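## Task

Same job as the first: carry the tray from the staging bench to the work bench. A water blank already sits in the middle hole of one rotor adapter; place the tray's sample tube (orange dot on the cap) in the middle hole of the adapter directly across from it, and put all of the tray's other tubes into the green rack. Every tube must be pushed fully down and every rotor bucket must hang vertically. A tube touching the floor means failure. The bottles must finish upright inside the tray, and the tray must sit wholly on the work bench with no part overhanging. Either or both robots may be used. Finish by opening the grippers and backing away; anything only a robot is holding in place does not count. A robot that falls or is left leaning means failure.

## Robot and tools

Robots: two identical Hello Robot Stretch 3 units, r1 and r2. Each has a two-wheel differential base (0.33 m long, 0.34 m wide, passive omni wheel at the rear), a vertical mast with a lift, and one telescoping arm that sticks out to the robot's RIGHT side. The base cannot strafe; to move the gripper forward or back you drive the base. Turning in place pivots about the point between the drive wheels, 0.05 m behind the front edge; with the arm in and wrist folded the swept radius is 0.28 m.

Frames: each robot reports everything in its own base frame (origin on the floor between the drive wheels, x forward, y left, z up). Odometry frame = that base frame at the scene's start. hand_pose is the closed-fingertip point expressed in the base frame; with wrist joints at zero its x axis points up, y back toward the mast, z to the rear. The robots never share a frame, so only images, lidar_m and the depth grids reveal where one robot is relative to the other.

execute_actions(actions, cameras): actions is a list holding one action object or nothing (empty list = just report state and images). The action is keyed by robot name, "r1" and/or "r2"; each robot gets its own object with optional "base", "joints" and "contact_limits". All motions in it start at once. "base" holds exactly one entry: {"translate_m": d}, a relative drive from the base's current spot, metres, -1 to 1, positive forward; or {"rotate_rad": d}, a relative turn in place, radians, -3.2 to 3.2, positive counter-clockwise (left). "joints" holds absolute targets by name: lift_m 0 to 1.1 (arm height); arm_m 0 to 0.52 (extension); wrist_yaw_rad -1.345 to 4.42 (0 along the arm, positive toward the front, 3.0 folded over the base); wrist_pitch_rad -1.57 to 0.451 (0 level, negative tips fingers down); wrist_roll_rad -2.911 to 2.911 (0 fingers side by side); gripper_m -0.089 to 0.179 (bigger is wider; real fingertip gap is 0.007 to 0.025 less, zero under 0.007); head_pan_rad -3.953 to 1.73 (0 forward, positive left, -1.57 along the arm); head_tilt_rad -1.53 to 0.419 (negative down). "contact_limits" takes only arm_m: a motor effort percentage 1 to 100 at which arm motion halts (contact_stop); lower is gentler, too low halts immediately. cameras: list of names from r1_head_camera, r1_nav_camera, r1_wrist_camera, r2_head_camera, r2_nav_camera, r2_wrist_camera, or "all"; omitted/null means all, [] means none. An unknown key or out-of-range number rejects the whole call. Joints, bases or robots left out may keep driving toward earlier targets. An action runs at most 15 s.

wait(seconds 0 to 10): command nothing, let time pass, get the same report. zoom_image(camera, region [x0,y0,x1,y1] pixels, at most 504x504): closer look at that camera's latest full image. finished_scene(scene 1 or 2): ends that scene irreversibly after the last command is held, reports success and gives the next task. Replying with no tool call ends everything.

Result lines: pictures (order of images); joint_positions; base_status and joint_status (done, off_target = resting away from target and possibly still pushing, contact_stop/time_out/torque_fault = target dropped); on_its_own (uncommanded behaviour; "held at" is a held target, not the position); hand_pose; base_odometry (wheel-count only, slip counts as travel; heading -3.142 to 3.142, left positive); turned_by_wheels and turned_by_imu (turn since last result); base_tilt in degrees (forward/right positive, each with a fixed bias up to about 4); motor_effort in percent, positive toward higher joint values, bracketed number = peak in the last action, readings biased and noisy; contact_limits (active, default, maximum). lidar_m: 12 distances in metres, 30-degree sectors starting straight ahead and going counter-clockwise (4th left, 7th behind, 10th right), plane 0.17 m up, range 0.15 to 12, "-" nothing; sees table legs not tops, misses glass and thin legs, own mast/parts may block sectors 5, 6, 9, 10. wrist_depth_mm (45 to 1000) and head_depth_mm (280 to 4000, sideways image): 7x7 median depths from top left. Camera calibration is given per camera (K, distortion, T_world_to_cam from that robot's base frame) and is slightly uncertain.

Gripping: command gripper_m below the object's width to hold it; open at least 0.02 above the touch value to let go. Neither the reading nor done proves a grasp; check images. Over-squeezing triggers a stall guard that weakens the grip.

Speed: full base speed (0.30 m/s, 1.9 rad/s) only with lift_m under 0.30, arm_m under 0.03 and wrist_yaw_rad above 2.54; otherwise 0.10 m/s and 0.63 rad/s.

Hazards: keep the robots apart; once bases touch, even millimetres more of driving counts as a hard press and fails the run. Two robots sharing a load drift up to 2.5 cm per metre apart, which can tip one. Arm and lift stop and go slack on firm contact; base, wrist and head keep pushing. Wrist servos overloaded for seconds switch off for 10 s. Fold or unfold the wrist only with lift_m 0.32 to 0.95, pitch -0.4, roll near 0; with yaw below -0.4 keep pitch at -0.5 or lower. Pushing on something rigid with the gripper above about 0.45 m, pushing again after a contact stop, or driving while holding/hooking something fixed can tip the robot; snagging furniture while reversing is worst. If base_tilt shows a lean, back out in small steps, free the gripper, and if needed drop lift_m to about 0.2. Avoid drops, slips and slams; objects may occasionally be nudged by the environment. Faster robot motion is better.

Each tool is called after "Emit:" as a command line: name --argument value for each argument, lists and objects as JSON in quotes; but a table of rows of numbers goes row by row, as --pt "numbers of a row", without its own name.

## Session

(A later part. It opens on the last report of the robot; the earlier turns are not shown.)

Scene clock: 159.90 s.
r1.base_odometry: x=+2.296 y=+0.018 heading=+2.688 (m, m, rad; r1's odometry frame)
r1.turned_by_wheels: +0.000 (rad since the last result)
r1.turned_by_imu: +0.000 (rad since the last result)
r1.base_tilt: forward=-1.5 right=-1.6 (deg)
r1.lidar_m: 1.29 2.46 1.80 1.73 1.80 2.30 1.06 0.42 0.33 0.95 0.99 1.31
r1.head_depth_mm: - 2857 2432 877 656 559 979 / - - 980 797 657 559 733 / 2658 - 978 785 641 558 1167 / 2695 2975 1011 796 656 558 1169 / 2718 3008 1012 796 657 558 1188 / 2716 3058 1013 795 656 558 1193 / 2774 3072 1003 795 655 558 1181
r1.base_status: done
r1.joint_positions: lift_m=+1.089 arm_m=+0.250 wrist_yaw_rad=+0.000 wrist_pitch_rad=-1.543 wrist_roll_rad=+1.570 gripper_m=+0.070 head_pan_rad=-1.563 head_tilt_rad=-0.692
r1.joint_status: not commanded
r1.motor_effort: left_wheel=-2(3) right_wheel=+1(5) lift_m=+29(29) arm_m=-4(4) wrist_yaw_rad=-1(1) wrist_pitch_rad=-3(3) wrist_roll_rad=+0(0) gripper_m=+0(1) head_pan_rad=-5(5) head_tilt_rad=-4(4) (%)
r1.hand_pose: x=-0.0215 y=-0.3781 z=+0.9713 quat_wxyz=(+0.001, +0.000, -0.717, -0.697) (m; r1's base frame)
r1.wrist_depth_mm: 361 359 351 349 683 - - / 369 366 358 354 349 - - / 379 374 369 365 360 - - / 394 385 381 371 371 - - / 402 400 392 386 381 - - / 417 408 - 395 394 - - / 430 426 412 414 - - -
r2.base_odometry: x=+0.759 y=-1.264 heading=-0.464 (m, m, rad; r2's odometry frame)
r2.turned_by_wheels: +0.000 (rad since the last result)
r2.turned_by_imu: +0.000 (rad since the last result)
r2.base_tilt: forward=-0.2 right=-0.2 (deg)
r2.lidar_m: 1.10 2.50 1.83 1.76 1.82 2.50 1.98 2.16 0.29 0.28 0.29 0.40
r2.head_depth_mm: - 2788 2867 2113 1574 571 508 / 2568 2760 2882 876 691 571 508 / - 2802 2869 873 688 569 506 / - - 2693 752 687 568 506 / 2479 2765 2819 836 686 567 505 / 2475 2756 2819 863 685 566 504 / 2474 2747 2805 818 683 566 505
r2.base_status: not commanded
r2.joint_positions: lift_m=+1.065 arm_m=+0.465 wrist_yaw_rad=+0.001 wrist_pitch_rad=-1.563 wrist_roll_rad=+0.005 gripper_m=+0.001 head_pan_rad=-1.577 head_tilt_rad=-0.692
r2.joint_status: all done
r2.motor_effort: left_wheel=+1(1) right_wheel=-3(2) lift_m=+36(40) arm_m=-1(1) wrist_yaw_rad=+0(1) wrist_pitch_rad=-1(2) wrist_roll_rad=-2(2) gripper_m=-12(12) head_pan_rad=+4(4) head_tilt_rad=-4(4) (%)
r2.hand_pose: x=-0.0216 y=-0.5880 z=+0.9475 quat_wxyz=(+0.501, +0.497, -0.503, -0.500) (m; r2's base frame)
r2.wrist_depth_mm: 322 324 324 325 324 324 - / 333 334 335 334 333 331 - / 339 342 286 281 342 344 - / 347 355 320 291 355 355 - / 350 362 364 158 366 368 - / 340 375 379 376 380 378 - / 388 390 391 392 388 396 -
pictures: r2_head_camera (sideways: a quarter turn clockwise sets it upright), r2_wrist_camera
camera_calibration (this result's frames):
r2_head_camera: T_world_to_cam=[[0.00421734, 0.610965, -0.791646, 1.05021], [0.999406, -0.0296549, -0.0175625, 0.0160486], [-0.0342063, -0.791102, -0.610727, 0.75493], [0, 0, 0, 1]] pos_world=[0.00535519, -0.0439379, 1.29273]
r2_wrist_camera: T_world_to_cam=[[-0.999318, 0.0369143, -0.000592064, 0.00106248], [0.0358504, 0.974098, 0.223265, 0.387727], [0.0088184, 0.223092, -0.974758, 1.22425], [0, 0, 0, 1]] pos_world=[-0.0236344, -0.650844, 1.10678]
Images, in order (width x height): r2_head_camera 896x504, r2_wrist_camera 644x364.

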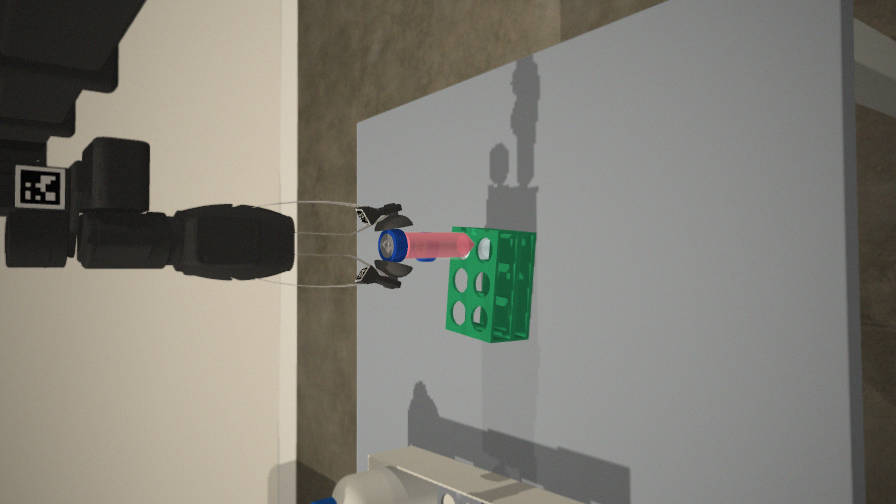

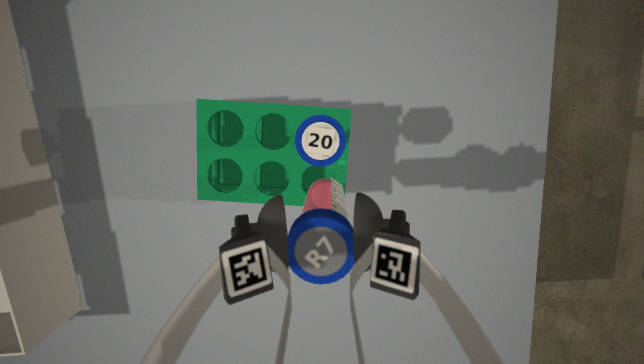

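Emit:
execute_actions --actions '[{"r1":{"base":{"translate_m":0.12}},"r2":{"base":{"translate_m":0.0035},"joints":{"arm_m":0.4665}}}]' --cameras '[]'

Emit:
execute_actions --actions '[{"r1":{"base":{"translate_m":0.2}},"r2":{"joints":{"lift_m":0.996}}}]' --cameras '["r2_wrist_camera","r2_head_camera"]'

Scene clock: 164.17 s.
r1.base_odometry: x=+2.188 y=+0.070 heading=+2.688 (m, m, rad; r1's odometry frame)
r1.turned_by_wheels: +0.000 (rad since the last result)
r1.turned_by_imu: +0.000 (rad since the last result)
r1.base_tilt: forward=-1.4 right=-1.5 (deg)
r1.lidar_m: 1.17 2.45 1.79 1.73 1.80 2.42 1.06 0.52 0.39 0.95 0.99 1.18
r1.head_depth_mm: - 2859 979 799 657 559 1132 / - - 977 795 657 559 1170 / 2688 - 977 785 640 558 1172 / 2689 2997 1010 799 655 558 1168 / 2718 2991 1011 797 656 558 1193 / 2750 3061 1012 795 657 557 1189 / 2776 3055 970 792 654 557 1189
r1.base_status: done
r1.joint_positions: lift_m=+1.089 arm_m=+0.250 wrist_yaw_rad=+0.000 wrist_pitch_rad=-1.543 wrist_roll_rad=+1.570 gripper_m=+0.070 head_pan_rad=-1.563 head_tilt_rad=-0.692
r1.joint_status: not commanded
r1.motor_effort: left_wheel=-2(2) right_wheel=+1(6) lift_m=+29(29) arm_m=-4(4) wrist_yaw_rad=-1(1) wrist_pitch_rad=-3(3) wrist_roll_rad=+0(0) gripper_m=+0(1) head_pan_rad=-5(5) head_tilt_rad=-4(1) (%)
r1.hand_pose: x=-0.0215 y=-0.3781 z=+0.9713 quat_wxyz=(+0.001, +0.000, -0.717, -0.697) (m; r1's base frame)
r1.wrist_depth_mm: 362 355 350 346 343 - - / 371 365 360 352 349 - - / 380 377 371 364 359 - - / 392 383 379 371 371 - - / 404 393 390 381 384 - - / 420 413 - 396 392 - - / 428 420 415 412 - - -
r2.base_odometry: x=+0.762 y=-1.266 heading=-0.463 (m, m, rad; r2's odometry frame)
r2.turned_by_wheels: +0.000 (rad since the last result)
r2.turned_by_imu: +0.000 (rad since the last result)
r2.base_tilt: forward=-0.2 right=-0.2 (deg)
r2.lidar_m: 1.10 2.48 1.82 1.76 1.82 2.50 1.99 2.17 0.29 0.28 0.29 0.40
r2.head_depth_mm: - 2814 2869 2106 736 572 509 / 2582 2824 2879 875 690 570 508 / - 2784 2846 872 690 569 506 / - - 2706 775 686 567 506 / 2501 2775 2851 837 686 567 505 / 2472 2777 2837 867 685 565 505 / 2479 2723 2805 813 682 566 504
r2.base_status: done
r2.joint_positions: lift_m=+1.065 arm_m=+0.466 wrist_yaw_rad=+0.001 wrist_pitch_rad=-1.563 wrist_roll_rad=+0.005 gripper_m=+0.001 head_pan_rad=-1.577 head_tilt_rad=-0.692
r2.joint_status: all done
r2.motor_effort: left_wheel=+3(5) right_wheel=-2(5) lift_m=+36(36) arm_m=+4(4) wrist_yaw_rad=+0(1) wrist_pitch_rad=-2(2) wrist_roll_rad=-2(2) gripper_m=-12(12) head_pan_rad=+4(4) head_tilt_rad=-5(4) (%)
r2.hand_pose: x=-0.0216 y=-0.5889 z=+0.9475 quat_wxyz=(+0.501, +0.497, -0.503, -0.500) (m; r2's base frame)
r2.wrist_depth_mm: 323 321 324 322 325 323 - / 331 329 332 335 334 336 - / 340 340 287 280 345 345 - / 343 356 321 293 353 353 - / 342 365 363 159 368 366 - / 347 375 383 380 383 383 - / 386 392 398 397 390 394 -
pictures: none
No camera images: the call's "cameras" was empty. Leave "cameras" out to get every camera's image.

Scene clock: 167.30 s.
r1.base_odometry: x=+2.008 y=+0.158 heading=+2.688 (m, m, rad; r1's odometry frame)
r1.turned_by_wheels: +0.000 (rad since the last result)
r1.turned_by_imu: +0.000 (rad since the last result)
r1.base_tilt: forward=-1.4 right=-1.5 (deg)
r1.lidar_m: 2.73 2.45 1.80 1.73 1.79 2.45 1.06 0.54 0.91 0.95 0.99 0.98
r1.head_depth_mm: - 2849 975 798 659 560 1151 / - - 975 800 657 558 1177 / 2657 - 976 784 640 558 1169 / 2699 2993 1014 795 657 558 1170 / 2735 3020 1010 797 655 558 1191 / 2741 3042 843 762 642 558 1192 / 2776 3073 930 767 639 557 1186
r1.base_status: done
r1.joint_positions: lift_m=+1.089 arm_m=+0.250 wrist_yaw_rad=+0.000 wrist_pitch_rad=-1.543 wrist_roll_rad=+1.570 gripper_m=+0.070 head_pan_rad=-1.563 head_tilt_rad=-0.692
r1.joint_status: not commanded
r1.motor_effort: left_wheel=-2(2) right_wheel=+1(4) lift_m=+29(29) arm_m=-4(4) wrist_yaw_rad=-1(1) wrist_pitch_rad=-3(3) wrist_roll_rad=+0(0) gripper_m=+0(0) head_pan_rad=-5(5) head_tilt_rad=-3(3) (%)
r1.hand_pose: x=-0.0215 y=-0.3781 z=+0.9713 quat_wxyz=(+0.001, +0.000, -0.717, -0.697) (m; r1's base frame)
r1.wrist_depth_mm: 358 355 351 346 339 - - / 373 361 358 353 352 - - / 380 376 367 362 359 - - / 391 384 382 375 370 - - / 402 399 389 384 382 - - / 413 405 - 399 392 - - / 407 404 406 407 - - -
r2.base_odometry: x=+0.762 y=-1.266 heading=-0.463 (m, m, rad; r2's odometry frame)
r2.turned_by_wheels: +0.000 (rad since the last result)
r2.turned_by_imu: +0.000 (rad since the last result)
r2.base_tilt: forward=-0.2 right=-0.2 (deg)
r2.lidar_m: 1.10 2.50 1.82 1.76 1.83 2.50 1.99 2.17 0.29 0.28 0.29 0.40
r2.head_depth_mm: 2512 - - 2114 738 572 509 / 2455 - 2855 873 690 570 508 / 2463 - 2854 873 689 568 506 / 2491 - 1807 779 686 568 505 / 2502 2766 2830 835 687 567 505 / 2489 2753 2821 866 684 566 504 / 2473 2745 2809 815 682 565 504
r2.base_status: not commanded
r2.joint_positions: lift_m=+0.996 arm_m=+0.466 wrist_yaw_rad=+0.001 wrist_pitch_rad=-1.563 wrist_roll_rad=+0.005 gripper_m=+0.001 head_pan_rad=-1.577 head_tilt_rad=-0.692
r2.joint_status: all done
r2.motor_effort: left_wheel=+3(3) right_wheel=-2(2) lift_m=+36(37) arm_m=+3(4) wrist_yaw_rad=+0(1) wrist_pitch_rad=-2(2) wrist_roll_rad=-2(2) gripper_m=-12(12) head_pan_rad=+5(5) head_tilt_rad=-4(5) (%)
r2.hand_pose: x=-0.0216 y=-0.5891 z=+0.8785 quat_wxyz=(+0.501, +0.497, -0.503, -0.499) (m; r2's base frame)
r2.wrist_depth_mm: 257 257 258 258 259 259 261 / 264 265 267 265 267 266 269 / 274 271 243 211 275 274 277 / 280 281 235 158 283 282 286 / 290 291 273 157 293 293 - / 302 299 303 300 305 302 - / 312 315 314 310 314 313 -
pictures: r2_head_camera (sideways: a quarter turn clockwise sets it upright), r2_wrist_camera
camera_calibration (this result's frames):
r2_head_camera: T_world_to_cam=[[0.00421734, 0.610965, -0.791646, 1.05021], [0.999406, -0.0296549, -0.0175625, 0.0160486], [-0.0342063, -0.791102, -0.610727, 0.75493], [0, 0, 0, 1]] pos_world=[0.00535519, -0.0439379, 1.29273]
r2_wrist_camera: T_world_to_cam=[[-0.999321, 0.036832, -0.000614355, 0.00103267], [0.0357706, 0.974237, 0.22267, 0.40479], [0.00879992, 0.222497, -0.974894, 1.157], [0, 0, 0, 1]] pos_world=[-0.0236291, -0.651828, 1.03781]
Images, in order (width x height): r2_head_camera 896x504, r2_wrist_camera 644x364.

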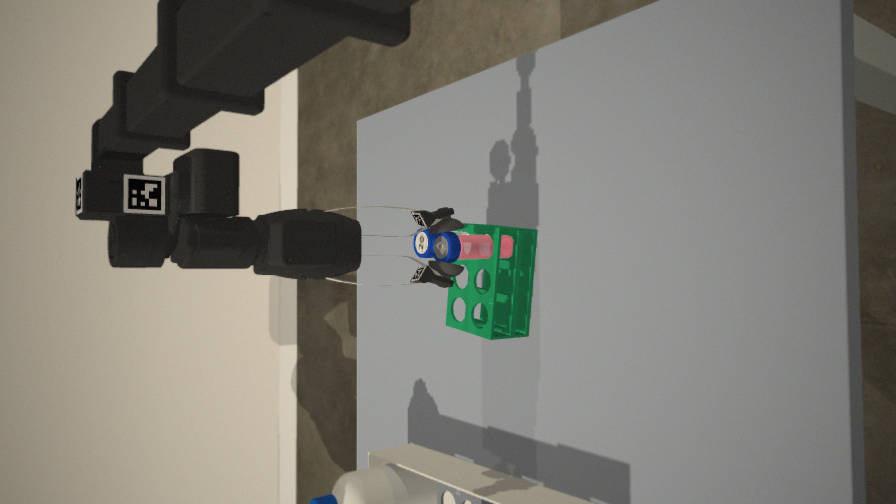

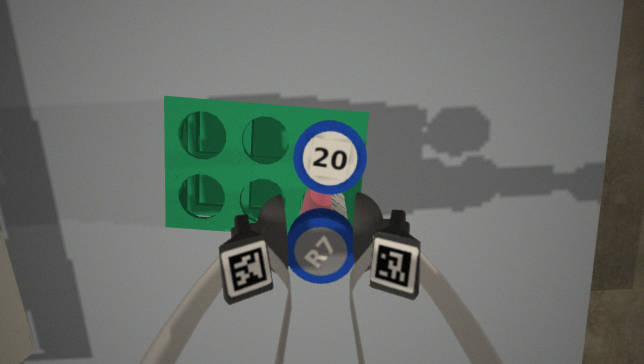

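Emit:
execute_actions --actions '[{"r1":{"base":{"translate_m":0.12}},"r2":{"joints":{"gripper_m":0.07}}}]' --cameras '[]'

Emit:
execute_actions --actions '[{"r1":{"base":{"translate_m":0.152},"joints":{"arm_m":0.499,"lift_m":1.1}},"r2":{"joints":{"lift_m":1.1}}}]' --cameras '["r1_wrist_camera","r2_wrist_camera"]'

Scene clock: 171.00 s.
r1.base_odometry: x=+1.900 y=+0.210 heading=+2.688 (m, m, rad; r1's odometry frame)
r1.turned_by_wheels: +0.000 (rad since the last result)
r1.turned_by_imu: +0.000 (rad since the last result)
r1.base_tilt: forward=-1.5 right=-1.5 (deg)
r1.lidar_m: 2.61 2.46 1.79 1.73 1.80 2.47 1.06 0.65 0.99 0.95 0.99 0.87
r1.head_depth_mm: - 2872 977 798 658 560 1153 / - - 975 798 656 559 1168 / 2678 - 974 786 641 559 1172 / 2703 2959 906 781 643 557 1171 / 2715 2993 914 751 628 558 1188 / 2739 3061 935 768 634 558 1186 / 2775 3076 922 769 639 558 1189
r1.base_status: done
r1.joint_positions: lift_m=+1.089 arm_m=+0.250 wrist_yaw_rad=+0.000 wrist_pitch_rad=-1.543 wrist_roll_rad=+1.570 gripper_m=+0.070 head_pan_rad=-1.563 head_tilt_rad=-0.692
r1.joint_status: not commanded
r1.motor_effort: left_wheel=-2(5) right_wheel=+1(6) lift_m=+29(29) arm_m=-4(4) wrist_yaw_rad=-1(1) wrist_pitch_rad=-3(3) wrist_roll_rad=+0(0) gripper_m=+1(1) head_pan_rad=-5(5) head_tilt_rad=-3(3) (%)
r1.hand_pose: x=-0.0215 y=-0.3781 z=+0.9713 quat_wxyz=(+0.001, +0.000, -0.717, -0.697) (m; r1's base frame)
r1.wrist_depth_mm: 360 359 354 344 344 - - / 370 364 360 353 352 - - / 383 375 370 364 361 - - / 388 384 384 370 369 - - / 393 393 390 387 381 - - / 347 374 - 395 391 - - / 371 381 411 410 - - -
r2.base_odometry: x=+0.762 y=-1.266 heading=-0.463 (m, m, rad; r2's odometry frame)
r2.turned_by_wheels: +0.000 (rad since the last result)
r2.turned_by_imu: +0.000 (rad since the last result)
r2.base_tilt: forward=-0.2 right=-0.2 (deg)
r2.lidar_m: 1.10 2.50 1.82 1.75 1.83 2.50 1.98 2.17 0.29 0.28 0.30 0.40
r2.head_depth_mm: 2538 - - 2136 738 571 509 / 2478 - 2838 876 689 570 508 / 2441 - 2873 872 690 570 507 / 2486 - 2584 806 687 568 506 / 2467 2766 2837 836 687 567 505 / 2461 2744 2834 864 684 566 504 / 2489 2754 2810 814 683 566 503
r2.base_status: not commanded
r2.joint_positions: lift_m=+0.996 arm_m=+0.466 wrist_yaw_rad=+0.001 wrist_pitch_rad=-1.563 wrist_roll_rad=+0.005 gripper_m=+0.070 head_pan_rad=-1.577 head_tilt_rad=-0.692
r2.joint_status: all done
r2.motor_effort: left_wheel=+2(2) right_wheel=-2(2) lift_m=+36(36) arm_m=+3(3) wrist_yaw_rad=-1(1) wrist_pitch_rad=-2(1) wrist_roll_rad=-2(2) gripper_m=+1(80) head_pan_rad=+5(5) head_tilt_rad=-4(4) (%)
r2.hand_pose: x=-0.0216 y=-0.5890 z=+0.8785 quat_wxyz=(+0.501, +0.497, -0.503, -0.500) (m; r2's base frame)
r2.wrist_depth_mm: 259 259 259 259 260 258 260 / 264 267 265 265 268 265 269 / 273 275 244 211 275 275 278 / 281 282 236 164 282 285 287 / 289 295 254 163 290 292 - / 303 301 306 303 303 302 - / 312 311 312 312 312 316 -
pictures: none
No camera images: the call's "cameras" was empty. Leave "cameras" out to get every camera's image.

Scene clock: 174.07 s.
r1.base_odometry: x=+1.764 y=+0.277 heading=+2.688 (m, m, rad; r1's odometry frame)
r1.turned_by_wheels: +0.000 (rad since the last result)
r1.turned_by_imu: +0.000 (rad since the last result)
r1.base_tilt: forward=-1.5 right=-1.4 (deg)
r1.lidar_m: 2.45 2.46 1.79 1.73 1.80 2.46 1.06 0.79 0.98 0.95 0.99 0.73
r1.head_depth_mm: 2586 2949 1016 796 658 558 1151 / 2600 2926 975 751 639 559 1171 / 2644 2975 849 748 626 559 1168 / 2692 2962 934 751 632 558 1164 / 2738 3015 933 746 624 557 1186 / 2746 3044 1007 591 629 558 1192 / 2668 2978 1009 797 655 558 1192
r1.base_status: done
r1.joint_positions: lift_m=+1.099 arm_m=+0.499 wrist_yaw_rad=+0.000 wrist_pitch_rad=-1.543 wrist_roll_rad=+1.570 gripper_m=+0.070 head_pan_rad=-1.563 head_tilt_rad=-0.692
r1.joint_status: all done
r1.motor_effort: left_wheel=-2(2) right_wheel=+1(5) lift_m=+29(31) arm_m=+4(5) wrist_yaw_rad=-1(1) wrist_pitch_rad=-3(3) wrist_roll_rad=+0(0) gripper_m=+1(1) head_pan_rad=-5(5) head_tilt_rad=-3(3) (%)
r1.hand_pose: x=-0.0215 y=-0.6263 z=+0.9813 quat_wxyz=(+0.001, +0.000, -0.717, -0.698) (m; r1's base frame)
r1.wrist_depth_mm: 370 362 358 354 348 346 341 / 378 376 368 362 358 352 351 / 391 380 374 368 364 356 355 / 394 239 379 324 375 366 365 / 411 394 396 329 382 381 379 / 427 415 - 368 400 385 386 / 441 434 423 347 386 397 401
r2.base_odometry: x=+0.762 y=-1.266 heading=-0.463 (m, m, rad; r2's odometry frame)
r2.turned_by_wheels: +0.000 (rad since the last result)
r2.turned_by_imu: +0.000 (rad since the last result)
r2.base_tilt: forward=-0.2 right=-0.2 (deg)
r2.lidar_m: 1.10 2.49 1.83 1.76 1.83 2.50 1.99 2.17 0.29 0.28 0.29 0.40
r2.head_depth_mm: 2557 2788 2877 2127 738 572 508 / 2491 2783 2866 875 691 570 507 / 2560 2789 2955 871 690 571 507 / - - 2877 836 685 568 506 / 2469 2784 2837 837 685 567 505 / 2485 2751 2850 868 684 565 505 / 2465 2734 2833 814 683 565 504
r2.base_status: not commanded
r2.joint_positions: lift_m=+1.100 arm_m=+0.466 wrist_yaw_rad=+0.001 wrist_pitch_rad=-1.564 wrist_roll_rad=+0.005 gripper_m=+0.070 head_pan_rad=-1.577 head_tilt_rad=-0.692
r2.joint_status: all done
r2.motor_effort: left_wheel=+3(2) right_wheel=-2(2) lift_m=+47(49) arm_m=+4(3) wrist_yaw_rad=-1(1) wrist_pitch_rad=-1(2) wrist_roll_rad=-2(2) gripper_m=+1(1) head_pan_rad=+4(4) head_tilt_rad=-4(4) (%)
r2.hand_pose: x=-0.0216 y=-0.5888 z=+0.9821 quat_wxyz=(+0.501, +0.497, -0.502, -0.500) (m; r2's base frame)
r2.wrist_depth_mm: 357 359 356 357 359 357 - / 357 370 367 368 366 366 - / 353 381 319 317 377 380 - / 359 388 370 333 395 397 - / 367 402 400 403 401 405 - / 385 410 420 419 419 423 - / 432 429 429 432 429 - -
pictures: r1_wrist_camera, r2_wrist_camera
camera_calibration (this result's frames):
r1_wrist_camera: T_world_to_cam=[[-0.0183074, 0.998291, -0.0555, 0.684671], [0.988845, 0.0262849, 0.146608, -0.0646123], [0.147816, -0.0521969, -0.987636, 1.10488], [0, 0, 0, 1]] pos_world=[-0.0868927, -0.624131, 1.13869]
r2_wrist_camera: T_world_to_cam=[[-0.999321, 0.0368318, -0.000569496, 0.00104064], [0.0357698, 0.97397, 0.223838, 0.380105], [0.00879903, 0.223666, -0.974626, 1.25841], [0, 0, 0, 1]] pos_world=[-0.0236291, -0.651712, 1.1414]
Images, in order (width x height): r1_wrist_camera 644x364, r2_wrist_camera 644x364.

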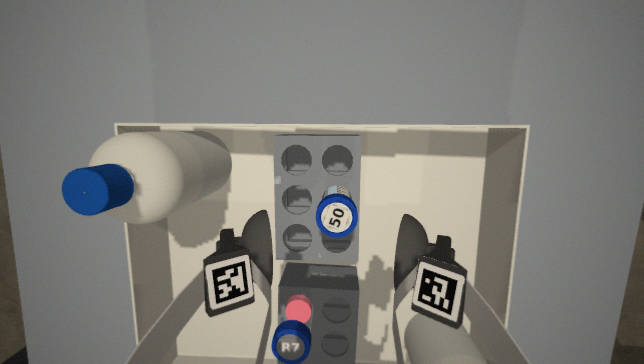

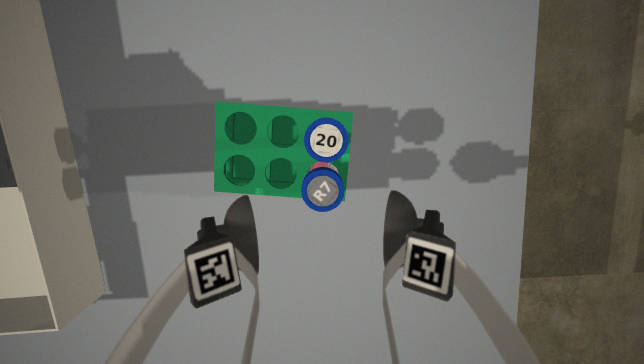

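Emit:
execute_actions --actions '[{"r1":{"joints":{"lift_m":0.998}},"r2":{"base":{"translate_m":0.15},"joints":{"arm_m":0.28}}}]' --cameras '[]'

Emit:
execute_actions --actions '[{"r1":{"joints":{"gripper_m":0.0}},"r2":{"base":{"translate_m":0.12}}}]' --cameras '["r1_wrist_camera"]'

Emit:
execute_actions --actions '[{"r1":{"joints":{"lift_m":1.1}},"r2":{"base":{"translate_m":0.12}}}]' --cameras '["r1_wrist_camera"]'

Scene clock: 179.30 s.
r1.base_odometry: x=+1.764 y=+0.277 heading=+2.688 (m, m, rad; r1's odometry frame)
r1.turned_by_wheels: +0.000 (rad since the last result)
r1.turned_by_imu: +0.000 (rad since the last result)
r1.base_tilt: forward=-1.5 right=-1.5 (deg)
r1.lidar_m: 2.46 2.45 1.80 1.73 1.80 2.46 1.06 0.78 0.99 0.95 0.99 0.73
r1.head_depth_mm: - 2923 1015 798 657 558 1150 / - 2918 974 750 639 559 1171 / 2664 - 875 746 627 558 1169 / 2710 2964 935 751 632 558 1171 / 2703 2993 933 747 624 558 1189 / 2673 2952 1008 592 626 557 1197 / 2638 3022 1011 792 655 558 1191
r1.base_status: not commanded
r1.joint_positions: lift_m=+0.999 arm_m=+0.499 wrist_yaw_rad=+0.000 wrist_pitch_rad=-1.543 wrist_roll_rad=+1.570 gripper_m=+0.070 head_pan_rad=-1.563 head_tilt_rad=-0.692
r1.joint_status: all done
r1.motor_effort: left_wheel=-2(2) right_wheel=+1(1) lift_m=+10(25) arm_m=+4(4) wrist_yaw_rad=-1(1) wrist_pitch_rad=-3(3) wrist_roll_rad=+0(0) gripper_m=+0(1) head_pan_rad=-5(5) head_tilt_rad=-4(4) (%)
r1.hand_pose: x=-0.0215 y=-0.6263 z=+0.8805 quat_wxyz=(+0.001, +0.000, -0.717, -0.698) (m; r1's base frame)
r1.wrist_depth_mm: 268 265 258 256 254 249 246 / 275 273 269 264 261 256 253 / 267 276 271 266 265 262 244 / 153 202 281 218 272 267 218 / 153 291 289 218 278 276 231 / 246 301 - 161 289 283 242 / 265 309 306 245 296 289 241
r2.base_odometry: x=+0.897 y=-1.333 heading=-0.463 (m, m, rad; r2's odometry frame)
r2.turned_by_wheels: +0.000 (rad since the last result)
r2.turned_by_imu: -0.001 (rad since the last result)
r2.base_tilt: forward=-0.2 right=-0.3 (deg)
r2.lidar_m: 1.08 2.50 1.82 1.76 1.82 2.50 2.13 0.40 0.29 0.28 0.29 0.40
r2.head_depth_mm: 2529 2787 2896 875 693 572 509 / - 2835 2890 843 690 570 508 / - 2809 2723 908 689 570 508 / 2444 - - 871 687 567 505 / 2493 2761 2867 868 686 568 504 / 2477 2751 2837 821 627 565 504 / 1188 2699 2696 793 626 565 504
r2.base_status: done
r2.joint_positions: lift_m=+1.100 arm_m=+0.280 wrist_yaw_rad=+0.001 wrist_pitch_rad=-1.565 wrist_roll_rad=+0.003 gripper_m=+0.070 head_pan_rad=-1.577 head_tilt_rad=-0.692
r2.joint_status: all done
r2.motor_effort: left_wheel=+2(5) right_wheel=-2(5) lift_m=+47(47) arm_m=-1(0) wrist_yaw_rad=+0(1) wrist_pitch_rad=-1(1) wrist_roll_rad=-1(2) gripper_m=+0(0) head_pan_rad=+4(4) head_tilt_rad=-4(4) (%)
r2.hand_pose: x=-0.0216 y=-0.4027 z=+0.9821 quat_wxyz=(+0.501, +0.498, -0.502, -0.500) (m; r2's base frame)
r2.wrist_depth_mm: 353 352 357 356 356 356 358 / 367 365 366 366 371 367 369 / 378 373 376 380 378 377 380 / 388 391 391 389 391 393 392 / 401 401 404 402 396 411 404 / 416 418 420 425 - 424 - / - - - - - - -
pictures: none
No camera images: the call's "cameras" was empty. Leave "cameras" out to get every camera's image.

Scene clock: 181.63 s.
r1.base_odometry: x=+1.764 y=+0.277 heading=+2.688 (m, m, rad; r1's odometry frame)
r1.turned_by_wheels: +0.000 (rad since the last result)
r1.turned_by_imu: +0.000 (rad since the last result)
r1.base_tilt: forward=-1.4 right=-1.6 (deg)
r1.lidar_m: 2.46 2.45 1.79 1.73 1.80 2.46 1.06 0.78 0.99 0.95 0.99 0.73
r1.head_depth_mm: - 2960 1014 798 657 559 1151 / - 2939 978 752 640 559 1173 / 2693 - 856 747 626 558 1169 / 2694 2979 934 753 632 558 1172 / 2618 2936 932 748 624 558 1189 / 741 3010 1008 591 627 558 1187 / 2753 3048 1008 794 653 557 1192
r1.base_status: not commanded
r1.joint_positions: lift_m=+0.999 arm_m=+0.499 wrist_yaw_rad=+0.000 wrist_pitch_rad=-1.543 wrist_roll_rad=+1.570 gripper_m=+0.001 head_pan_rad=-1.563 head_tilt_rad=-0.692
r1.joint_status: all done
r1.motor_effort: left_wheel=-2(2) right_wheel=+1(1) lift_m=+10(10) arm_m=+4(4) wrist_yaw_rad=-1(1) wrist_pitch_rad=-3(3) wrist_roll_rad=+0(0) gripper_m=-14(99) head_pan_rad=-5(4) head_tilt_rad=-3(3) (%)
r1.hand_pose: x=-0.0215 y=-0.6263 z=+0.8805 quat_wxyz=(+0.001, +0.000, -0.717, -0.698) (m; r1's base frame)
r1.wrist_depth_mm: 268 263 261 257 253 250 248 / 276 273 268 266 261 256 253 / 268 275 274 266 265 262 244 / 153 200 279 218 271 267 219 / 153 286 290 195 279 275 230 / 246 301 299 159 284 281 243 / 262 311 304 244 297 290 243
r2.base_odometry: x=+1.004 y=-1.387 heading=-0.463 (m, m, rad; r2's odometry frame)
r2.turned_by_wheels: +0.000 (rad since the last result)
r2.turned_by_imu: +0.000 (rad since the last result)
r2.base_tilt: forward=-0.2 right=-0.2 (deg)
r2.lidar_m: 1.37 2.50 1.82 1.76 1.83 2.49 2.25 0.40 0.29 0.28 0.29 0.40
r2.head_depth_mm: 2506 2803 2894 846 692 571 508 / - 2872 2882 844 691 571 507 / - 2775 2735 909 689 568 506 / 2454 - - 856 667 567 505 / 2474 2764 2843 839 629 566 505 / 2417 2704 2669 833 627 566 504 / 1063 2611 664 729 616 565 503
r2.base_status: done
r2.joint_positions: lift_m=+1.100 arm_m=+0.280 wrist_yaw_rad=+0.001 wrist_pitch_rad=-1.565 wrist_roll_rad=+0.003 gripper_m=+0.070 head_pan_rad=-1.577 head_tilt_rad=-0.692
r2.joint_status: not commanded
r2.motor_effort: left_wheel=+1(7) right_wheel=-3(6) lift_m=+47(47) arm_m=-1(1) wrist_yaw_rad=+0(1) wrist_pitch_rad=-1(1) wrist_roll_rad=-1(1) gripper_m=+0(0) head_pan_rad=+4(4) head_tilt_rad=-4(4) (%)
r2.hand_pose: x=-0.0216 y=-0.4027 z=+0.9821 quat_wxyz=(+0.501, +0.498, -0.502, -0.500) (m; r2's base frame)
r2.wrist_depth_mm: 356 353 357 351 360 354 358 / 312 366 367 372 368 368 369 / 323 372 373 381 385 381 385 / 392 394 393 394 392 394 391 / 405 400 407 404 404 404 408 / 418 413 416 416 - 417 - / - - - - - - -
pictures: r1_wrist_camera
camera_calibration (this result's frames):
r1_wrist_camera: T_world_to_cam=[[-0.0183079, 0.998291, -0.0554955, 0.679076], [0.988845, 0.0262847, 0.146608, -0.0498384], [0.147816, -0.0521923, -0.987637, 1.00535], [0, 0, 0, 1]] pos_world=[-0.0868927, -0.624134, 1.03792]
Images, in order (width x height): r1_wrist_camera 644x364.

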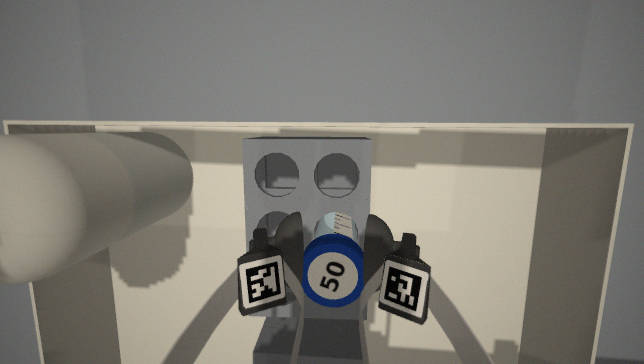

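Scene clock: 183.80 s.
r1.base_odometry: x=+1.764 y=+0.277 heading=+2.688 (m, m, rad; r1's odometry frame)
r1.turned_by_wheels: +0.000 (rad since the last result)
r1.turned_by_imu: +0.000 (rad since the last result)
r1.base_tilt: forward=-1.4 right=-1.4 (deg)
r1.lidar_m: 2.45 2.45 1.80 1.73 1.80 2.46 1.06 0.78 0.99 0.95 0.99 0.73
r1.head_depth_mm: 2596 2945 1014 800 657 558 1150 / 2617 2955 979 751 639 559 1171 / 2645 2974 818 747 626 558 1171 / 2600 2934 932 750 632 558 1171 / 2713 3004 933 748 624 558 1189 / 2753 3053 1008 592 627 558 1188 / 2774 3059 1010 794 654 556 1188
r1.base_status: not commanded
r1.joint_positions: lift_m=+1.099 arm_m=+0.499 wrist_yaw_rad=+0.000 wrist_pitch_rad=-1.543 wrist_roll_rad=+1.570 gripper_m=+0.001 head_pan_rad=-1.563 head_tilt_rad=-0.692
r1.joint_status: all done
r1.motor_effort: left_wheel=-2(2) right_wheel=+1(1) lift_m=+29(31) arm_m=+4(4) wrist_yaw_rad=-1(1) wrist_pitch_rad=-3(3) wrist_roll_rad=+0(0) gripper_m=-13(14) head_pan_rad=-5(5) head_tilt_rad=-4(4) (%)
r1.hand_pose: x=-0.0215 y=-0.6263 z=+0.9813 quat_wxyz=(+0.001, +0.000, -0.717, -0.698) (m; r1's base frame)
r1.wrist_depth_mm: 369 362 356 355 350 342 338 / 379 377 369 361 359 353 348 / 391 382 375 368 366 356 355 / 399 239 379 345 375 370 366 / 419 390 399 194 379 377 372 / 428 414 410 159 400 385 388 / 446 427 425 346 400 399 400
r2.base_odometry: x=+1.111 y=-1.440 heading=-0.463 (m, m, rad; r2's odometry frame)
r2.turned_by_wheels: +0.000 (rad since the last result)
r2.turned_by_imu: +0.000 (rad since the last result)
r2.base_tilt: forward=-0.2 right=-0.2 (deg)
r2.lidar_m: 1.37 2.50 1.83 1.76 1.82 2.49 2.37 0.40 0.29 0.28 0.29 0.40
r2.head_depth_mm: 2497 2784 2880 879 691 572 509 / - 2829 2870 874 670 570 509 / - 2794 2724 849 638 570 506 / 2465 - - 798 632 569 506 / 2426 2719 2628 862 628 566 505 / 492 566 2569 835 596 566 504 / 491 2723 2835 864 682 565 504
r2.base_status: done
r2.joint_positions: lift_m=+1.100 arm_m=+0.280 wrist_yaw_rad=+0.001 wrist_pitch_rad=-1.565 wrist_roll_rad=+0.003 gripper_m=+0.070 head_pan_rad=-1.577 head_tilt_rad=-0.692
r2.joint_status: not commanded
r2.motor_effort: left_wheel=+1(5) right_wheel=-3(5) lift_m=+47(47) arm_m=-1(1) wrist_yaw_rad=-1(0) wrist_pitch_rad=-1(1) wrist_roll_rad=-1(1) gripper_m=+0(1) head_pan_rad=+4(4) head_tilt_rad=-4(5) (%)
r2.hand_pose: x=-0.0216 y=-0.4027 z=+0.9821 quat_wxyz=(+0.501, +0.498, -0.502, -0.500) (m; r2's base frame)
r2.wrist_depth_mm: 358 342 354 356 355 360 359 / 191 227 364 368 361 367 373 / 376 268 372 370 384 381 376 / 390 393 391 395 392 394 395 / 401 400 409 400 403 410 407 / 417 416 421 416 - 418 - / - - - - - - -
pictures: r1_wrist_camera
camera_calibration (this result's frames):
r1_wrist_camera: T_world_to_cam=[[-0.0183075, 0.998291, -0.0554955, 0.684668], [0.988845, 0.0262843, 0.146608, -0.0646097], [0.147816, -0.0521924, -0.987637, 1.10486], [0, 0, 0, 1]] pos_world=[-0.0868927, -0.624135, 1.13867]
Images, in order (width x height): r1_wrist_camera 644x364.

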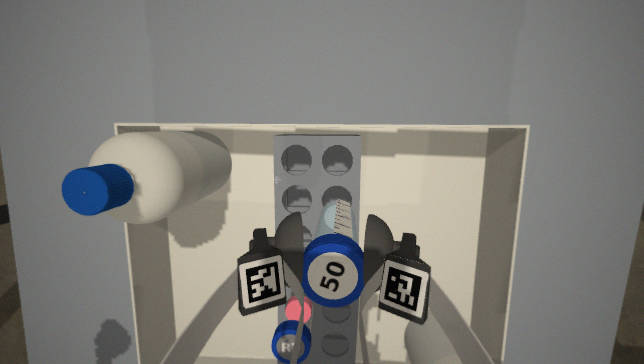

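Emit:
execute_actions --actions '[{"r1":{"base":{"translate_m":0.25}}}]' --cameras '[]'

Emit:
execute_actions --actions '[{"r1":{"base":{"translate_m":0.1725},"joints":{"arm_m":0.516}},"r2":{"joints":{"arm_m":0.49}}}]' --cameras '["r1_wrist_camera","r2_wrist_camera"]'

Scene clock: 189.53 s.
r1.base_odometry: x=+1.539 y=+0.387 heading=+2.687 (m, m, rad; r1's odometry frame)
r1.turned_by_wheels: +0.000 (rad since the last result)
r1.turned_by_imu: +0.000 (rad since the last result)
r1.base_tilt: forward=-1.5 right=-1.4 (deg)
r1.lidar_m: 2.21 2.45 1.80 1.73 1.80 2.46 1.20 1.02 0.99 0.95 0.99 0.51
r1.head_depth_mm: 701 2933 907 745 625 558 1152 / 2554 2904 916 576 611 559 1173 / 2636 2962 904 773 630 557 1169 / 2681 2984 1016 794 658 558 1168 / 2726 3020 1007 771 657 557 1191 / 2749 3019 1012 771 655 558 1185 / 2775 3089 1009 789 654 558 1189
r1.base_status: done
r1.joint_positions: lift_m=+1.099 arm_m=+0.499 wrist_yaw_rad=+0.000 wrist_pitch_rad=-1.543 wrist_roll_rad=+1.570 gripper_m=+0.001 head_pan_rad=-1.563 head_tilt_rad=-0.692
r1.joint_status: not commanded
r1.motor_effort: left_wheel=-2(4) right_wheel=+1(7) lift_m=+29(29) arm_m=+4(4) wrist_yaw_rad=-1(1) wrist_pitch_rad=-3(3) wrist_roll_rad=+0(0) gripper_m=-14(13) head_pan_rad=-5(5) head_tilt_rad=-3(3) (%)
r1.hand_pose: x=-0.0215 y=-0.6263 z=+0.9813 quat_wxyz=(+0.001, +0.000, -0.717, -0.698) (m; r1's base frame)
r1.wrist_depth_mm: 367 357 356 310 348 339 340 / 383 365 368 302 353 314 345 / 390 373 375 313 366 220 355 / 402 395 387 319 370 299 367 / 415 404 398 193 389 378 377 / 427 421 410 159 393 392 388 / 440 430 425 389 416 403 400
r2.base_odometry: x=+1.111 y=-1.440 heading=-0.463 (m, m, rad; r2's odometry frame)
r2.turned_by_wheels: +0.000 (rad since the last result)
r2.turned_by_imu: +0.000 (rad since the last result)
r2.base_tilt: forward=-0.2 right=-0.2 (deg)
r2.lidar_m: 1.37 2.50 1.82 1.76 1.82 2.50 2.37 0.40 0.29 0.28 0.29 0.40
r2.head_depth_mm: 2515 2816 2888 877 692 571 509 / - 629 1036 875 670 571 507 / - 2795 2654 848 638 570 507 / 2448 - - 798 631 569 507 / 2490 2757 2848 896 626 567 505 / 2479 2759 2816 835 595 566 504 / 2468 2744 2802 867 683 564 504
r2.base_status: not commanded
r2.joint_positions: lift_m=+1.100 arm_m=+0.280 wrist_yaw_rad=+0.001 wrist_pitch_rad=-1.565 wrist_roll_rad=+0.003 gripper_m=+0.070 head_pan_rad=-1.577 head_tilt_rad=-0.692
r2.joint_status: not commanded
r2.motor_effort: left_wheel=+2(1) right_wheel=-3(3) lift_m=+47(47) arm_m=-1(1) wrist_yaw_rad=+0(0) wrist_pitch_rad=-1(1) wrist_roll_rad=-1(1) gripper_m=+0(0) head_pan_rad=+4(4) head_tilt_rad=-4(4) (%)
r2.hand_pose: x=-0.0216 y=-0.4027 z=+0.9821 quat_wxyz=(+0.501, +0.498, -0.502, -0.500) (m; r2's base frame)
r2.wrist_depth_mm: 359 341 352 360 351 357 365 / 192 229 364 364 360 371 370 / 385 270 379 374 377 380 383 / 387 392 389 392 391 393 395 / 401 399 403 406 401 400 408 / 421 415 418 419 - 426 - / - - - - - - -
pictures: none
No camera images: the call's "cameras" was empty. Leave "cameras" out to get every camera's image.

Scene clock: 192.50 s.
r1.base_odometry: x=+1.384 y=+0.463 heading=+2.687 (m, m, rad; r1's odometry frame)
r1.turned_by_wheels: +0.000 (rad since the last result)
r1.turned_by_imu: +0.000 (rad since the last result)
r1.base_tilt: forward=-1.4 right=-1.5 (deg)
r1.lidar_m: 2.03 2.45 1.79 1.73 1.80 2.46 1.19 1.19 0.99 0.95 0.39 2.22
r1.head_depth_mm: 2510 2860 1016 775 658 559 1150 / 2635 2975 1017 796 657 559 1172 / 2644 2928 940 774 658 558 1170 / 2695 2977 1014 772 654 558 1170 / 2716 2988 1013 794 654 558 1190 / 2734 3001 1050 798 657 557 1191 / 2763 3061 2485 873 654 557 778
r1.base_status: done
r1.joint_positions: lift_m=+1.099 arm_m=+0.516 wrist_yaw_rad=+0.000 wrist_pitch_rad=-1.543 wrist_roll_rad=+1.570 gripper_m=+0.001 head_pan_rad=-1.563 head_tilt_rad=-0.692
r1.joint_status: all done
r1.motor_effort: left_wheel=-1(3) right_wheel=+1(5) lift_m=+29(29) arm_m=+4(4) wrist_yaw_rad=-1(1) wrist_pitch_rad=-3(3) wrist_roll_rad=+0(0) gripper_m=-14(15) head_pan_rad=-5(5) head_tilt_rad=-4(3) (%)
r1.hand_pose: x=-0.0215 y=-0.6433 z=+0.9813 quat_wxyz=(+0.001, +0.000, -0.717, -0.698) (m; r1's base frame)
r1.wrist_depth_mm: 372 366 357 354 352 344 342 / 374 377 370 362 353 357 351 / 392 385 378 371 371 361 354 / 410 393 387 376 380 367 362 / 415 409 400 194 384 382 376 / 425 418 408 160 392 393 389 / 443 438 421 419 409 403 400
r2.base_odometry: x=+1.111 y=-1.440 heading=-0.463 (m, m, rad; r2's odometry frame)
r2.turned_by_wheels: +0.000 (rad since the last result)
r2.turned_by_imu: +0.000 (rad since the last result)
r2.base_tilt: forward=-0.2 right=-0.2 (deg)
r2.lidar_m: 1.37 2.49 1.83 1.76 1.83 2.50 2.37 0.40 0.29 0.28 0.29 0.40
r2.head_depth_mm: 2536 2801 2899 878 693 572 508 / 2436 2755 2895 873 670 571 507 / 2577 2756 2723 839 638 569 506 / 2508 2822 2838 802 631 568 505 / 2478 2751 2837 866 627 567 505 / 2490 2736 2816 833 595 566 504 / 2463 2733 2829 863 680 565 504
r2.base_status: not commanded
r2.joint_positions: lift_m=+1.100 arm_m=+0.490 wrist_yaw_rad=+0.000 wrist_pitch_rad=-1.565 wrist_roll_rad=+0.003 gripper_m=+0.070 head_pan_rad=-1.577 head_tilt_rad=-0.692
r2.joint_status: all done
r2.motor_effort: left_wheel=+1(2) right_wheel=-3(3) lift_m=+47(47) arm_m=+4(2) wrist_yaw_rad=+0(0) wrist_pitch_rad=-1(1) wrist_roll_rad=-1(1) gripper_m=+0(1) head_pan_rad=+4(4) head_tilt_rad=-4(5) (%)
r2.hand_pose: x=-0.0216 y=-0.6120 z=+0.9821 quat_wxyz=(+0.501, +0.498, -0.502, -0.500) (m; r2's base frame)
r2.wrist_depth_mm: 355 352 354 354 321 358 359 / 365 363 367 362 362 366 370 / 380 337 361 321 318 378 359 / 390 330 337 329 354 390 387 / 405 394 396 399 404 403 407 / 419 410 410 412 412 417 420 / 433 273 359 377 434 434 435
pictures: r1_wrist_camera, r2_wrist_camera
camera_calibration (this result's frames):
r1_wrist_camera: T_world_to_cam=[[-0.0183071, 0.998291, -0.0554953, 0.70164], [0.988845, 0.0262839, 0.146608, -0.064163], [0.147816, -0.0521923, -0.987637, 1.10397], [0, 0, 0, 1]] pos_world=[-0.0868927, -0.641136, 1.13867]
r2_wrist_camera: T_world_to_cam=[[-0.999366, 0.0355886, -0.000525601, 0.00109964], [0.0345599, 0.9738, 0.224765, 0.401676], [0.00851091, 0.224605, -0.974413, 1.26398], [0, 0, 0, 1]] pos_world=[-0.0235406, -0.675087, 1.14136]
Images, in order (width x height): r1_wrist_camera 644x364, r2_wrist_camera 644x364.

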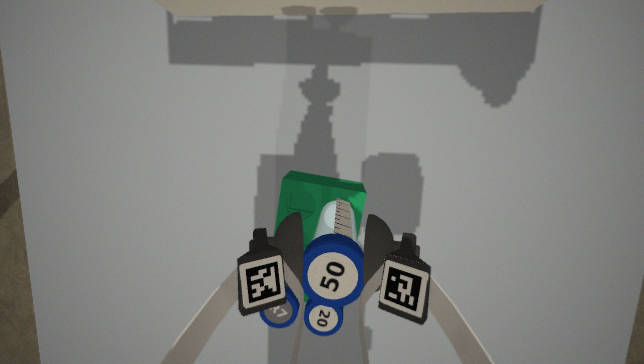

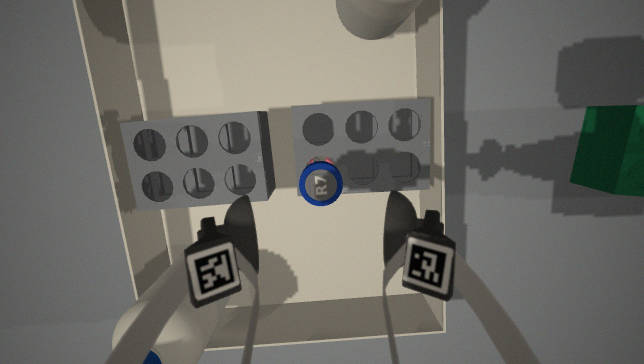

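Emit:
execute_actions --actions '[{"r1":{"joints":{"lift_m":1.07}},"r2":{"joints":{"arm_m":0.494,"lift_m":0.995}}}]' --cameras '["r1_wrist_camera","r1_head_camera","r2_wrist_camera"]'

Emit:
zoom_image --camera "r1_wrist_camera" --region '[240,150,420,280]'

Scene clock: 199.33 s.
r1.base_odometry: x=+1.384 y=+0.463 heading=+2.687 (m, m, rad; r1's odometry frame)
r1.turned_by_wheels: +0.000 (rad since the last result)
r1.turned_by_imu: +0.000 (rad since the last result)
r1.base_tilt: forward=-1.5 right=-1.5 (deg)
r1.lidar_m: 2.04 2.46 1.80 1.73 1.80 2.46 1.19 1.19 0.99 0.95 0.39 2.23
r1.head_depth_mm: 2533 2893 1014 775 657 558 1148 / 2641 2937 1016 796 657 559 1173 / 2615 3016 941 773 656 559 1170 / 2699 2980 1012 772 656 558 1171 / 2715 3030 1008 796 655 558 1190 / 2755 3012 1054 796 656 558 1188 / 2766 3049 2478 874 655 557 778
r1.base_status: not commanded
r1.joint_positions: lift_m=+1.071 arm_m=+0.516 wrist_yaw_rad=+0.000 wrist_pitch_rad=-1.543 wrist_roll_rad=+1.570 gripper_m=+0.001 head_pan_rad=-1.563 head_tilt_rad=-0.692
r1.joint_status: all done
r1.motor_effort: left_wheel=-2(2) right_wheel=+1(1) lift_m=+10(25) arm_m=+4(4) wrist_yaw_rad=-1(1) wrist_pitch_rad=-3(3) wrist_roll_rad=+0(0) gripper_m=-14(14) head_pan_rad=-5(5) head_tilt_rad=-4(3) (%)
r1.hand_pose: x=-0.0215 y=-0.6433 z=+0.9525 quat_wxyz=(+0.001, +0.000, -0.717, -0.698) (m; r1's base frame)
r1.wrist_depth_mm: 340 339 332 327 324 316 314 / 346 343 341 332 328 326 318 / 356 354 347 343 340 335 328 / 372 361 360 347 350 342 338 / 380 376 367 195 356 350 344 / 393 384 386 160 362 360 355 / 407 397 389 253 380 375 370
r2.base_odometry: x=+1.111 y=-1.440 heading=-0.463 (m, m, rad; r2's odometry frame)
r2.turned_by_wheels: +0.000 (rad since the last result)
r2.turned_by_imu: +0.000 (rad since the last result)
r2.base_tilt: forward=-0.1 right=-0.2 (deg)
r2.lidar_m: 1.37 2.49 1.82 1.76 1.82 2.49 2.37 0.40 0.29 0.28 0.29 0.40
r2.head_depth_mm: 2515 - - 847 694 572 509 / 2447 - 2860 874 670 569 507 / 2454 2772 1504 826 638 569 506 / 2480 - 2579 798 631 568 505 / 2477 2753 2835 848 628 567 504 / 2485 2760 2841 832 595 566 504 / 2467 2758 2818 866 683 564 504
r2.base_status: not commanded
r2.joint_positions: lift_m=+0.995 arm_m=+0.494 wrist_yaw_rad=+0.000 wrist_pitch_rad=-1.565 wrist_roll_rad=+0.003 gripper_m=+0.070 head_pan_rad=-1.577 head_tilt_rad=-0.692
r2.joint_status: all done
r2.motor_effort: left_wheel=+1(2) right_wheel=-2(2) lift_m=+36(38) arm_m=+4(2) wrist_yaw_rad=+0(1) wrist_pitch_rad=-1(1) wrist_roll_rad=-1(1) gripper_m=+0(1) head_pan_rad=+5(4) head_tilt_rad=-4(4) (%)
r2.hand_pose: x=-0.0216 y=-0.6160 z=+0.8775 quat_wxyz=(+0.501, +0.498, -0.502, -0.500) (m; r2's base frame)
r2.wrist_depth_mm: 250 255 254 253 256 234 258 / 257 262 263 263 262 240 265 / 229 242 266 211 244 213 274 / 219 218 247 217 220 218 283 / 226 227 277 160 254 285 292 / 240 297 299 298 301 299 303 / 253 253 308 308 307 297 313
pictures: r1_head_camera (sideways: a quarter turn clockwise sets it upright), r1_wrist_camera, r2_wrist_camera
camera_calibration (this result's frames):
r1_head_camera: T_world_to_cam=[[-0.0534098, 0.679016, -0.732178, 0.974319], [0.997451, 0.0710193, -0.00689787, 0.00408551], [0.047315, -0.73068, -0.681079, 0.845687], [0, 0, 0, 1]] pos_world=[0.00794945, -0.0439418, 1.28938]
r1_wrist_camera: T_world_to_cam=[[-0.0183076, 0.998291, -0.0554955, 0.700044], [0.988845, 0.0262844, 0.146608, -0.0599447], [0.147816, -0.0521924, -0.987637, 1.07556], [0, 0, 0, 1]] pos_world=[-0.0868927, -0.641136, 1.1099]
r2_wrist_camera: T_world_to_cam=[[-0.999366, 0.0355889, -0.000523097, 0.00118417], [0.0345602, 0.973784, 0.224833, 0.428991], [0.00851096, 0.224673, -0.974397, 1.16297], [0, 0, 0, 1]] pos_world=[-0.0235406, -0.679074, 1.03674]
Images, in order (width x height): r1_head_camera 896x504, r1_wrist_camera 644x364, r2_wrist_camera 644x364.

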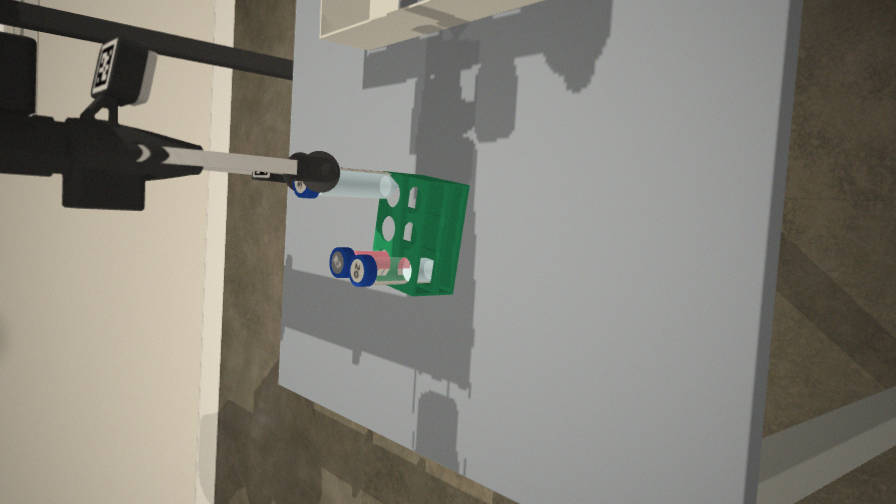

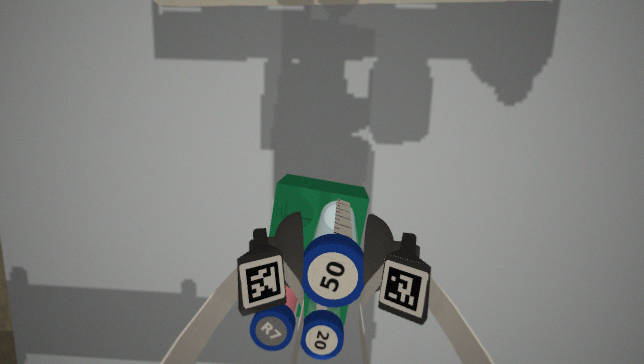

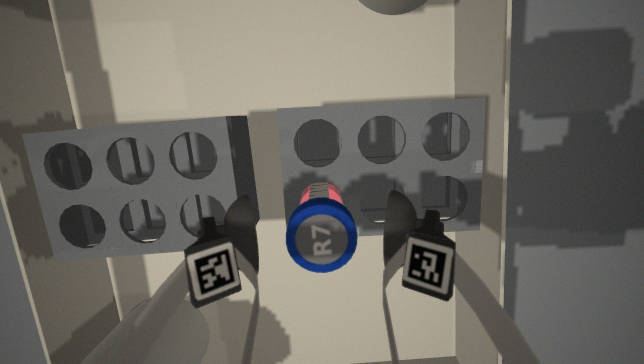

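Region (240, 150, 420, 280) of r1_wrist_camera's 644x364 image, scaled by 2.800.

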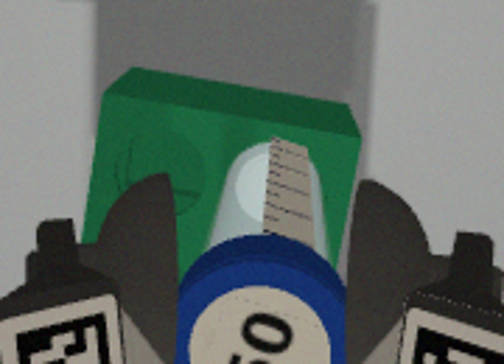

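Emit:
execute_actions --actions '[{"r1":{"base":{"translate_m":0.009},"joints":{"arm_m":0.512}},"r2":{"joints":{"gripper_m":0.0}}}]' --cameras '["r1_wrist_camera","r1_head_camera"]'

Emit:
zoom_image --camera "r1_head_camera" --region '[280,130,500,300]'

Emit:
zoom_image --camera "r1_wrist_camera" --region '[240,150,420,280]'

Scene clock: 202.10 s.
r1.base_odometry: x=+1.376 y=+0.466 heading=+2.687 (m, m, rad; r1's odometry frame)
r1.turned_by_wheels: +0.000 (rad since the last result)
r1.turned_by_imu: +0.000 (rad since the last result)
r1.base_tilt: forward=-1.4 right=-1.5 (deg)
r1.lidar_m: 2.03 2.45 1.80 1.73 1.80 2.45 1.20 1.20 0.99 0.95 0.38 2.22
r1.head_depth_mm: 2568 2902 1015 773 658 559 1151 / 2646 2937 1013 796 657 557 1173 / 2611 3011 940 757 656 558 1174 / 2696 2988 1013 772 656 558 1171 / 2708 3009 1010 796 655 557 1186 / 2751 3049 1096 794 654 558 1166 / 2781 3053 2478 1885 655 557 779
r1.base_status: done
r1.joint_positions: lift_m=+1.071 arm_m=+0.512 wrist_yaw_rad=+0.000 wrist_pitch_rad=-1.543 wrist_roll_rad=+1.570 gripper_m=+0.001 head_pan_rad=-1.563 head_tilt_rad=-0.692
r1.joint_status: all done
r1.motor_effort: left_wheel=-2(1) right_wheel=+2(5) lift_m=+10(11) arm_m=-4(5) wrist_yaw_rad=-1(1) wrist_pitch_rad=-3(3) wrist_roll_rad=+0(0) gripper_m=-13(13) head_pan_rad=-5(5) head_tilt_rad=-2(2) (%)
r1.hand_pose: x=-0.0215 y=-0.6401 z=+0.9525 quat_wxyz=(+0.001, +0.000, -0.717, -0.698) (m; r1's base frame)
r1.wrist_depth_mm: 341 335 328 324 322 315 312 / 355 343 342 336 331 323 321 / 359 356 348 347 338 333 327 / 369 364 355 326 347 344 338 / 378 380 371 195 356 349 343 / 392 383 378 159 369 362 359 / 405 398 392 382 379 375 368
r2.base_odometry: x=+1.111 y=-1.440 heading=-0.463 (m, m, rad; r2's odometry frame)
r2.turned_by_wheels: +0.000 (rad since the last result)
r2.turned_by_imu: +0.000 (rad since the last result)
r2.base_tilt: forward=-0.2 right=-0.3 (deg)
r2.lidar_m: 1.37 2.50 1.83 1.75 1.83 2.49 2.37 0.40 0.29 0.28 0.29 0.40
r2.head_depth_mm: 2521 - - 848 693 571 509 / 2428 - 2869 874 670 570 507 / 2443 2879 2596 834 638 570 507 / 2465 - 2591 777 630 569 506 / 2477 2743 2846 863 626 567 504 / 2472 2734 2843 832 594 565 505 / 2475 2741 2845 863 683 565 504
r2.base_status: not commanded
r2.joint_positions: lift_m=+0.995 arm_m=+0.494 wrist_yaw_rad=+0.000 wrist_pitch_rad=-1.565 wrist_roll_rad=+0.003 gripper_m=+0.001 head_pan_rad=-1.577 head_tilt_rad=-0.692
r2.joint_status: all done
r2.motor_effort: left_wheel=+2(2) right_wheel=-3(3) lift_m=+35(35) arm_m=+4(4) wrist_yaw_rad=+0(1) wrist_pitch_rad=-1(1) wrist_roll_rad=-1(1) gripper_m=-12(87) head_pan_rad=+4(4) head_tilt_rad=-4(4) (%)
r2.hand_pose: x=-0.0216 y=-0.6160 z=+0.8775 quat_wxyz=(+0.501, +0.498, -0.502, -0.500) (m; r2's base frame)
r2.wrist_depth_mm: 250 253 252 255 256 235 258 / 255 261 263 262 261 240 266 / 230 243 267 212 242 213 275 / 218 219 245 216 231 220 281 / 225 226 253 156 287 289 291 / 241 296 301 298 300 297 301 / 249 247 305 309 311 309 312
pictures: r1_head_camera (sideways: a quarter turn clockwise sets it upright), r1_wrist_camera
camera_calibration (this result's frames):
r1_head_camera: T_world_to_cam=[[-0.0534098, 0.679016, -0.732178, 0.974319], [0.997451, 0.0710193, -0.00689787, 0.00408551], [0.047315, -0.73068, -0.681079, 0.845687], [0, 0, 0, 1]] pos_world=[0.00794945, -0.0439418, 1.28938]
r1_wrist_camera: T_world_to_cam=[[-0.0183076, 0.998291, -0.0554955, 0.696762], [0.988845, 0.0262844, 0.146608, -0.0600311], [0.147816, -0.0521924, -0.987637, 1.07573], [0, 0, 0, 1]] pos_world=[-0.0868927, -0.637849, 1.1099]
Images, in order (width x height): r1_head_camera 896x504, r1_wrist_camera 644x364.

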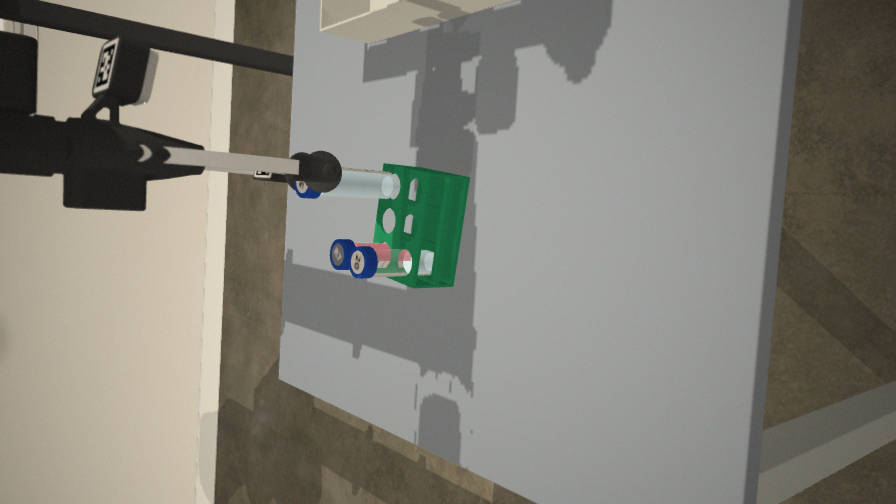

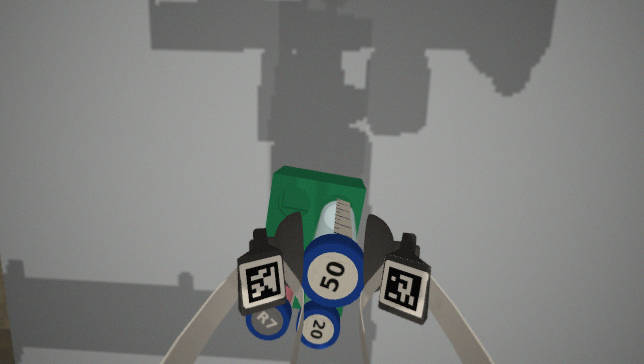

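Region (280, 130, 500, 300) of r1_head_camera's 896x504 image, scaled by 2.291, with more detail than that image has; it fills the top 389 rows of this view, and the rest is white.

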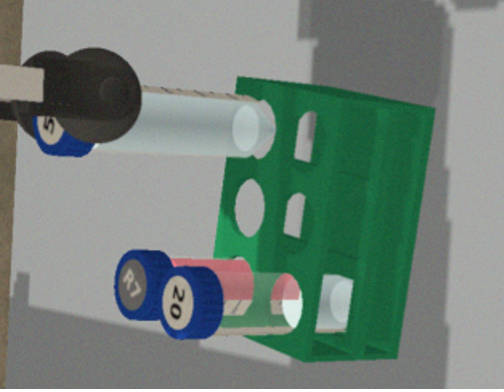

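Region (240, 150, 420, 280) of r1_wrist_camera's 644x364 image, scaled by 2.800.

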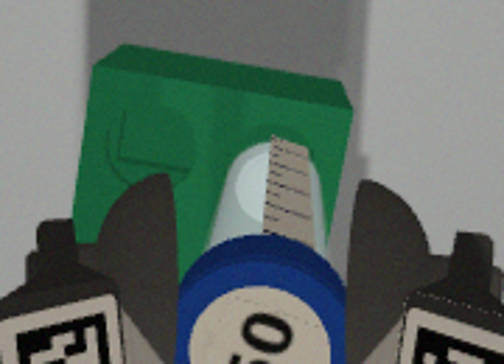

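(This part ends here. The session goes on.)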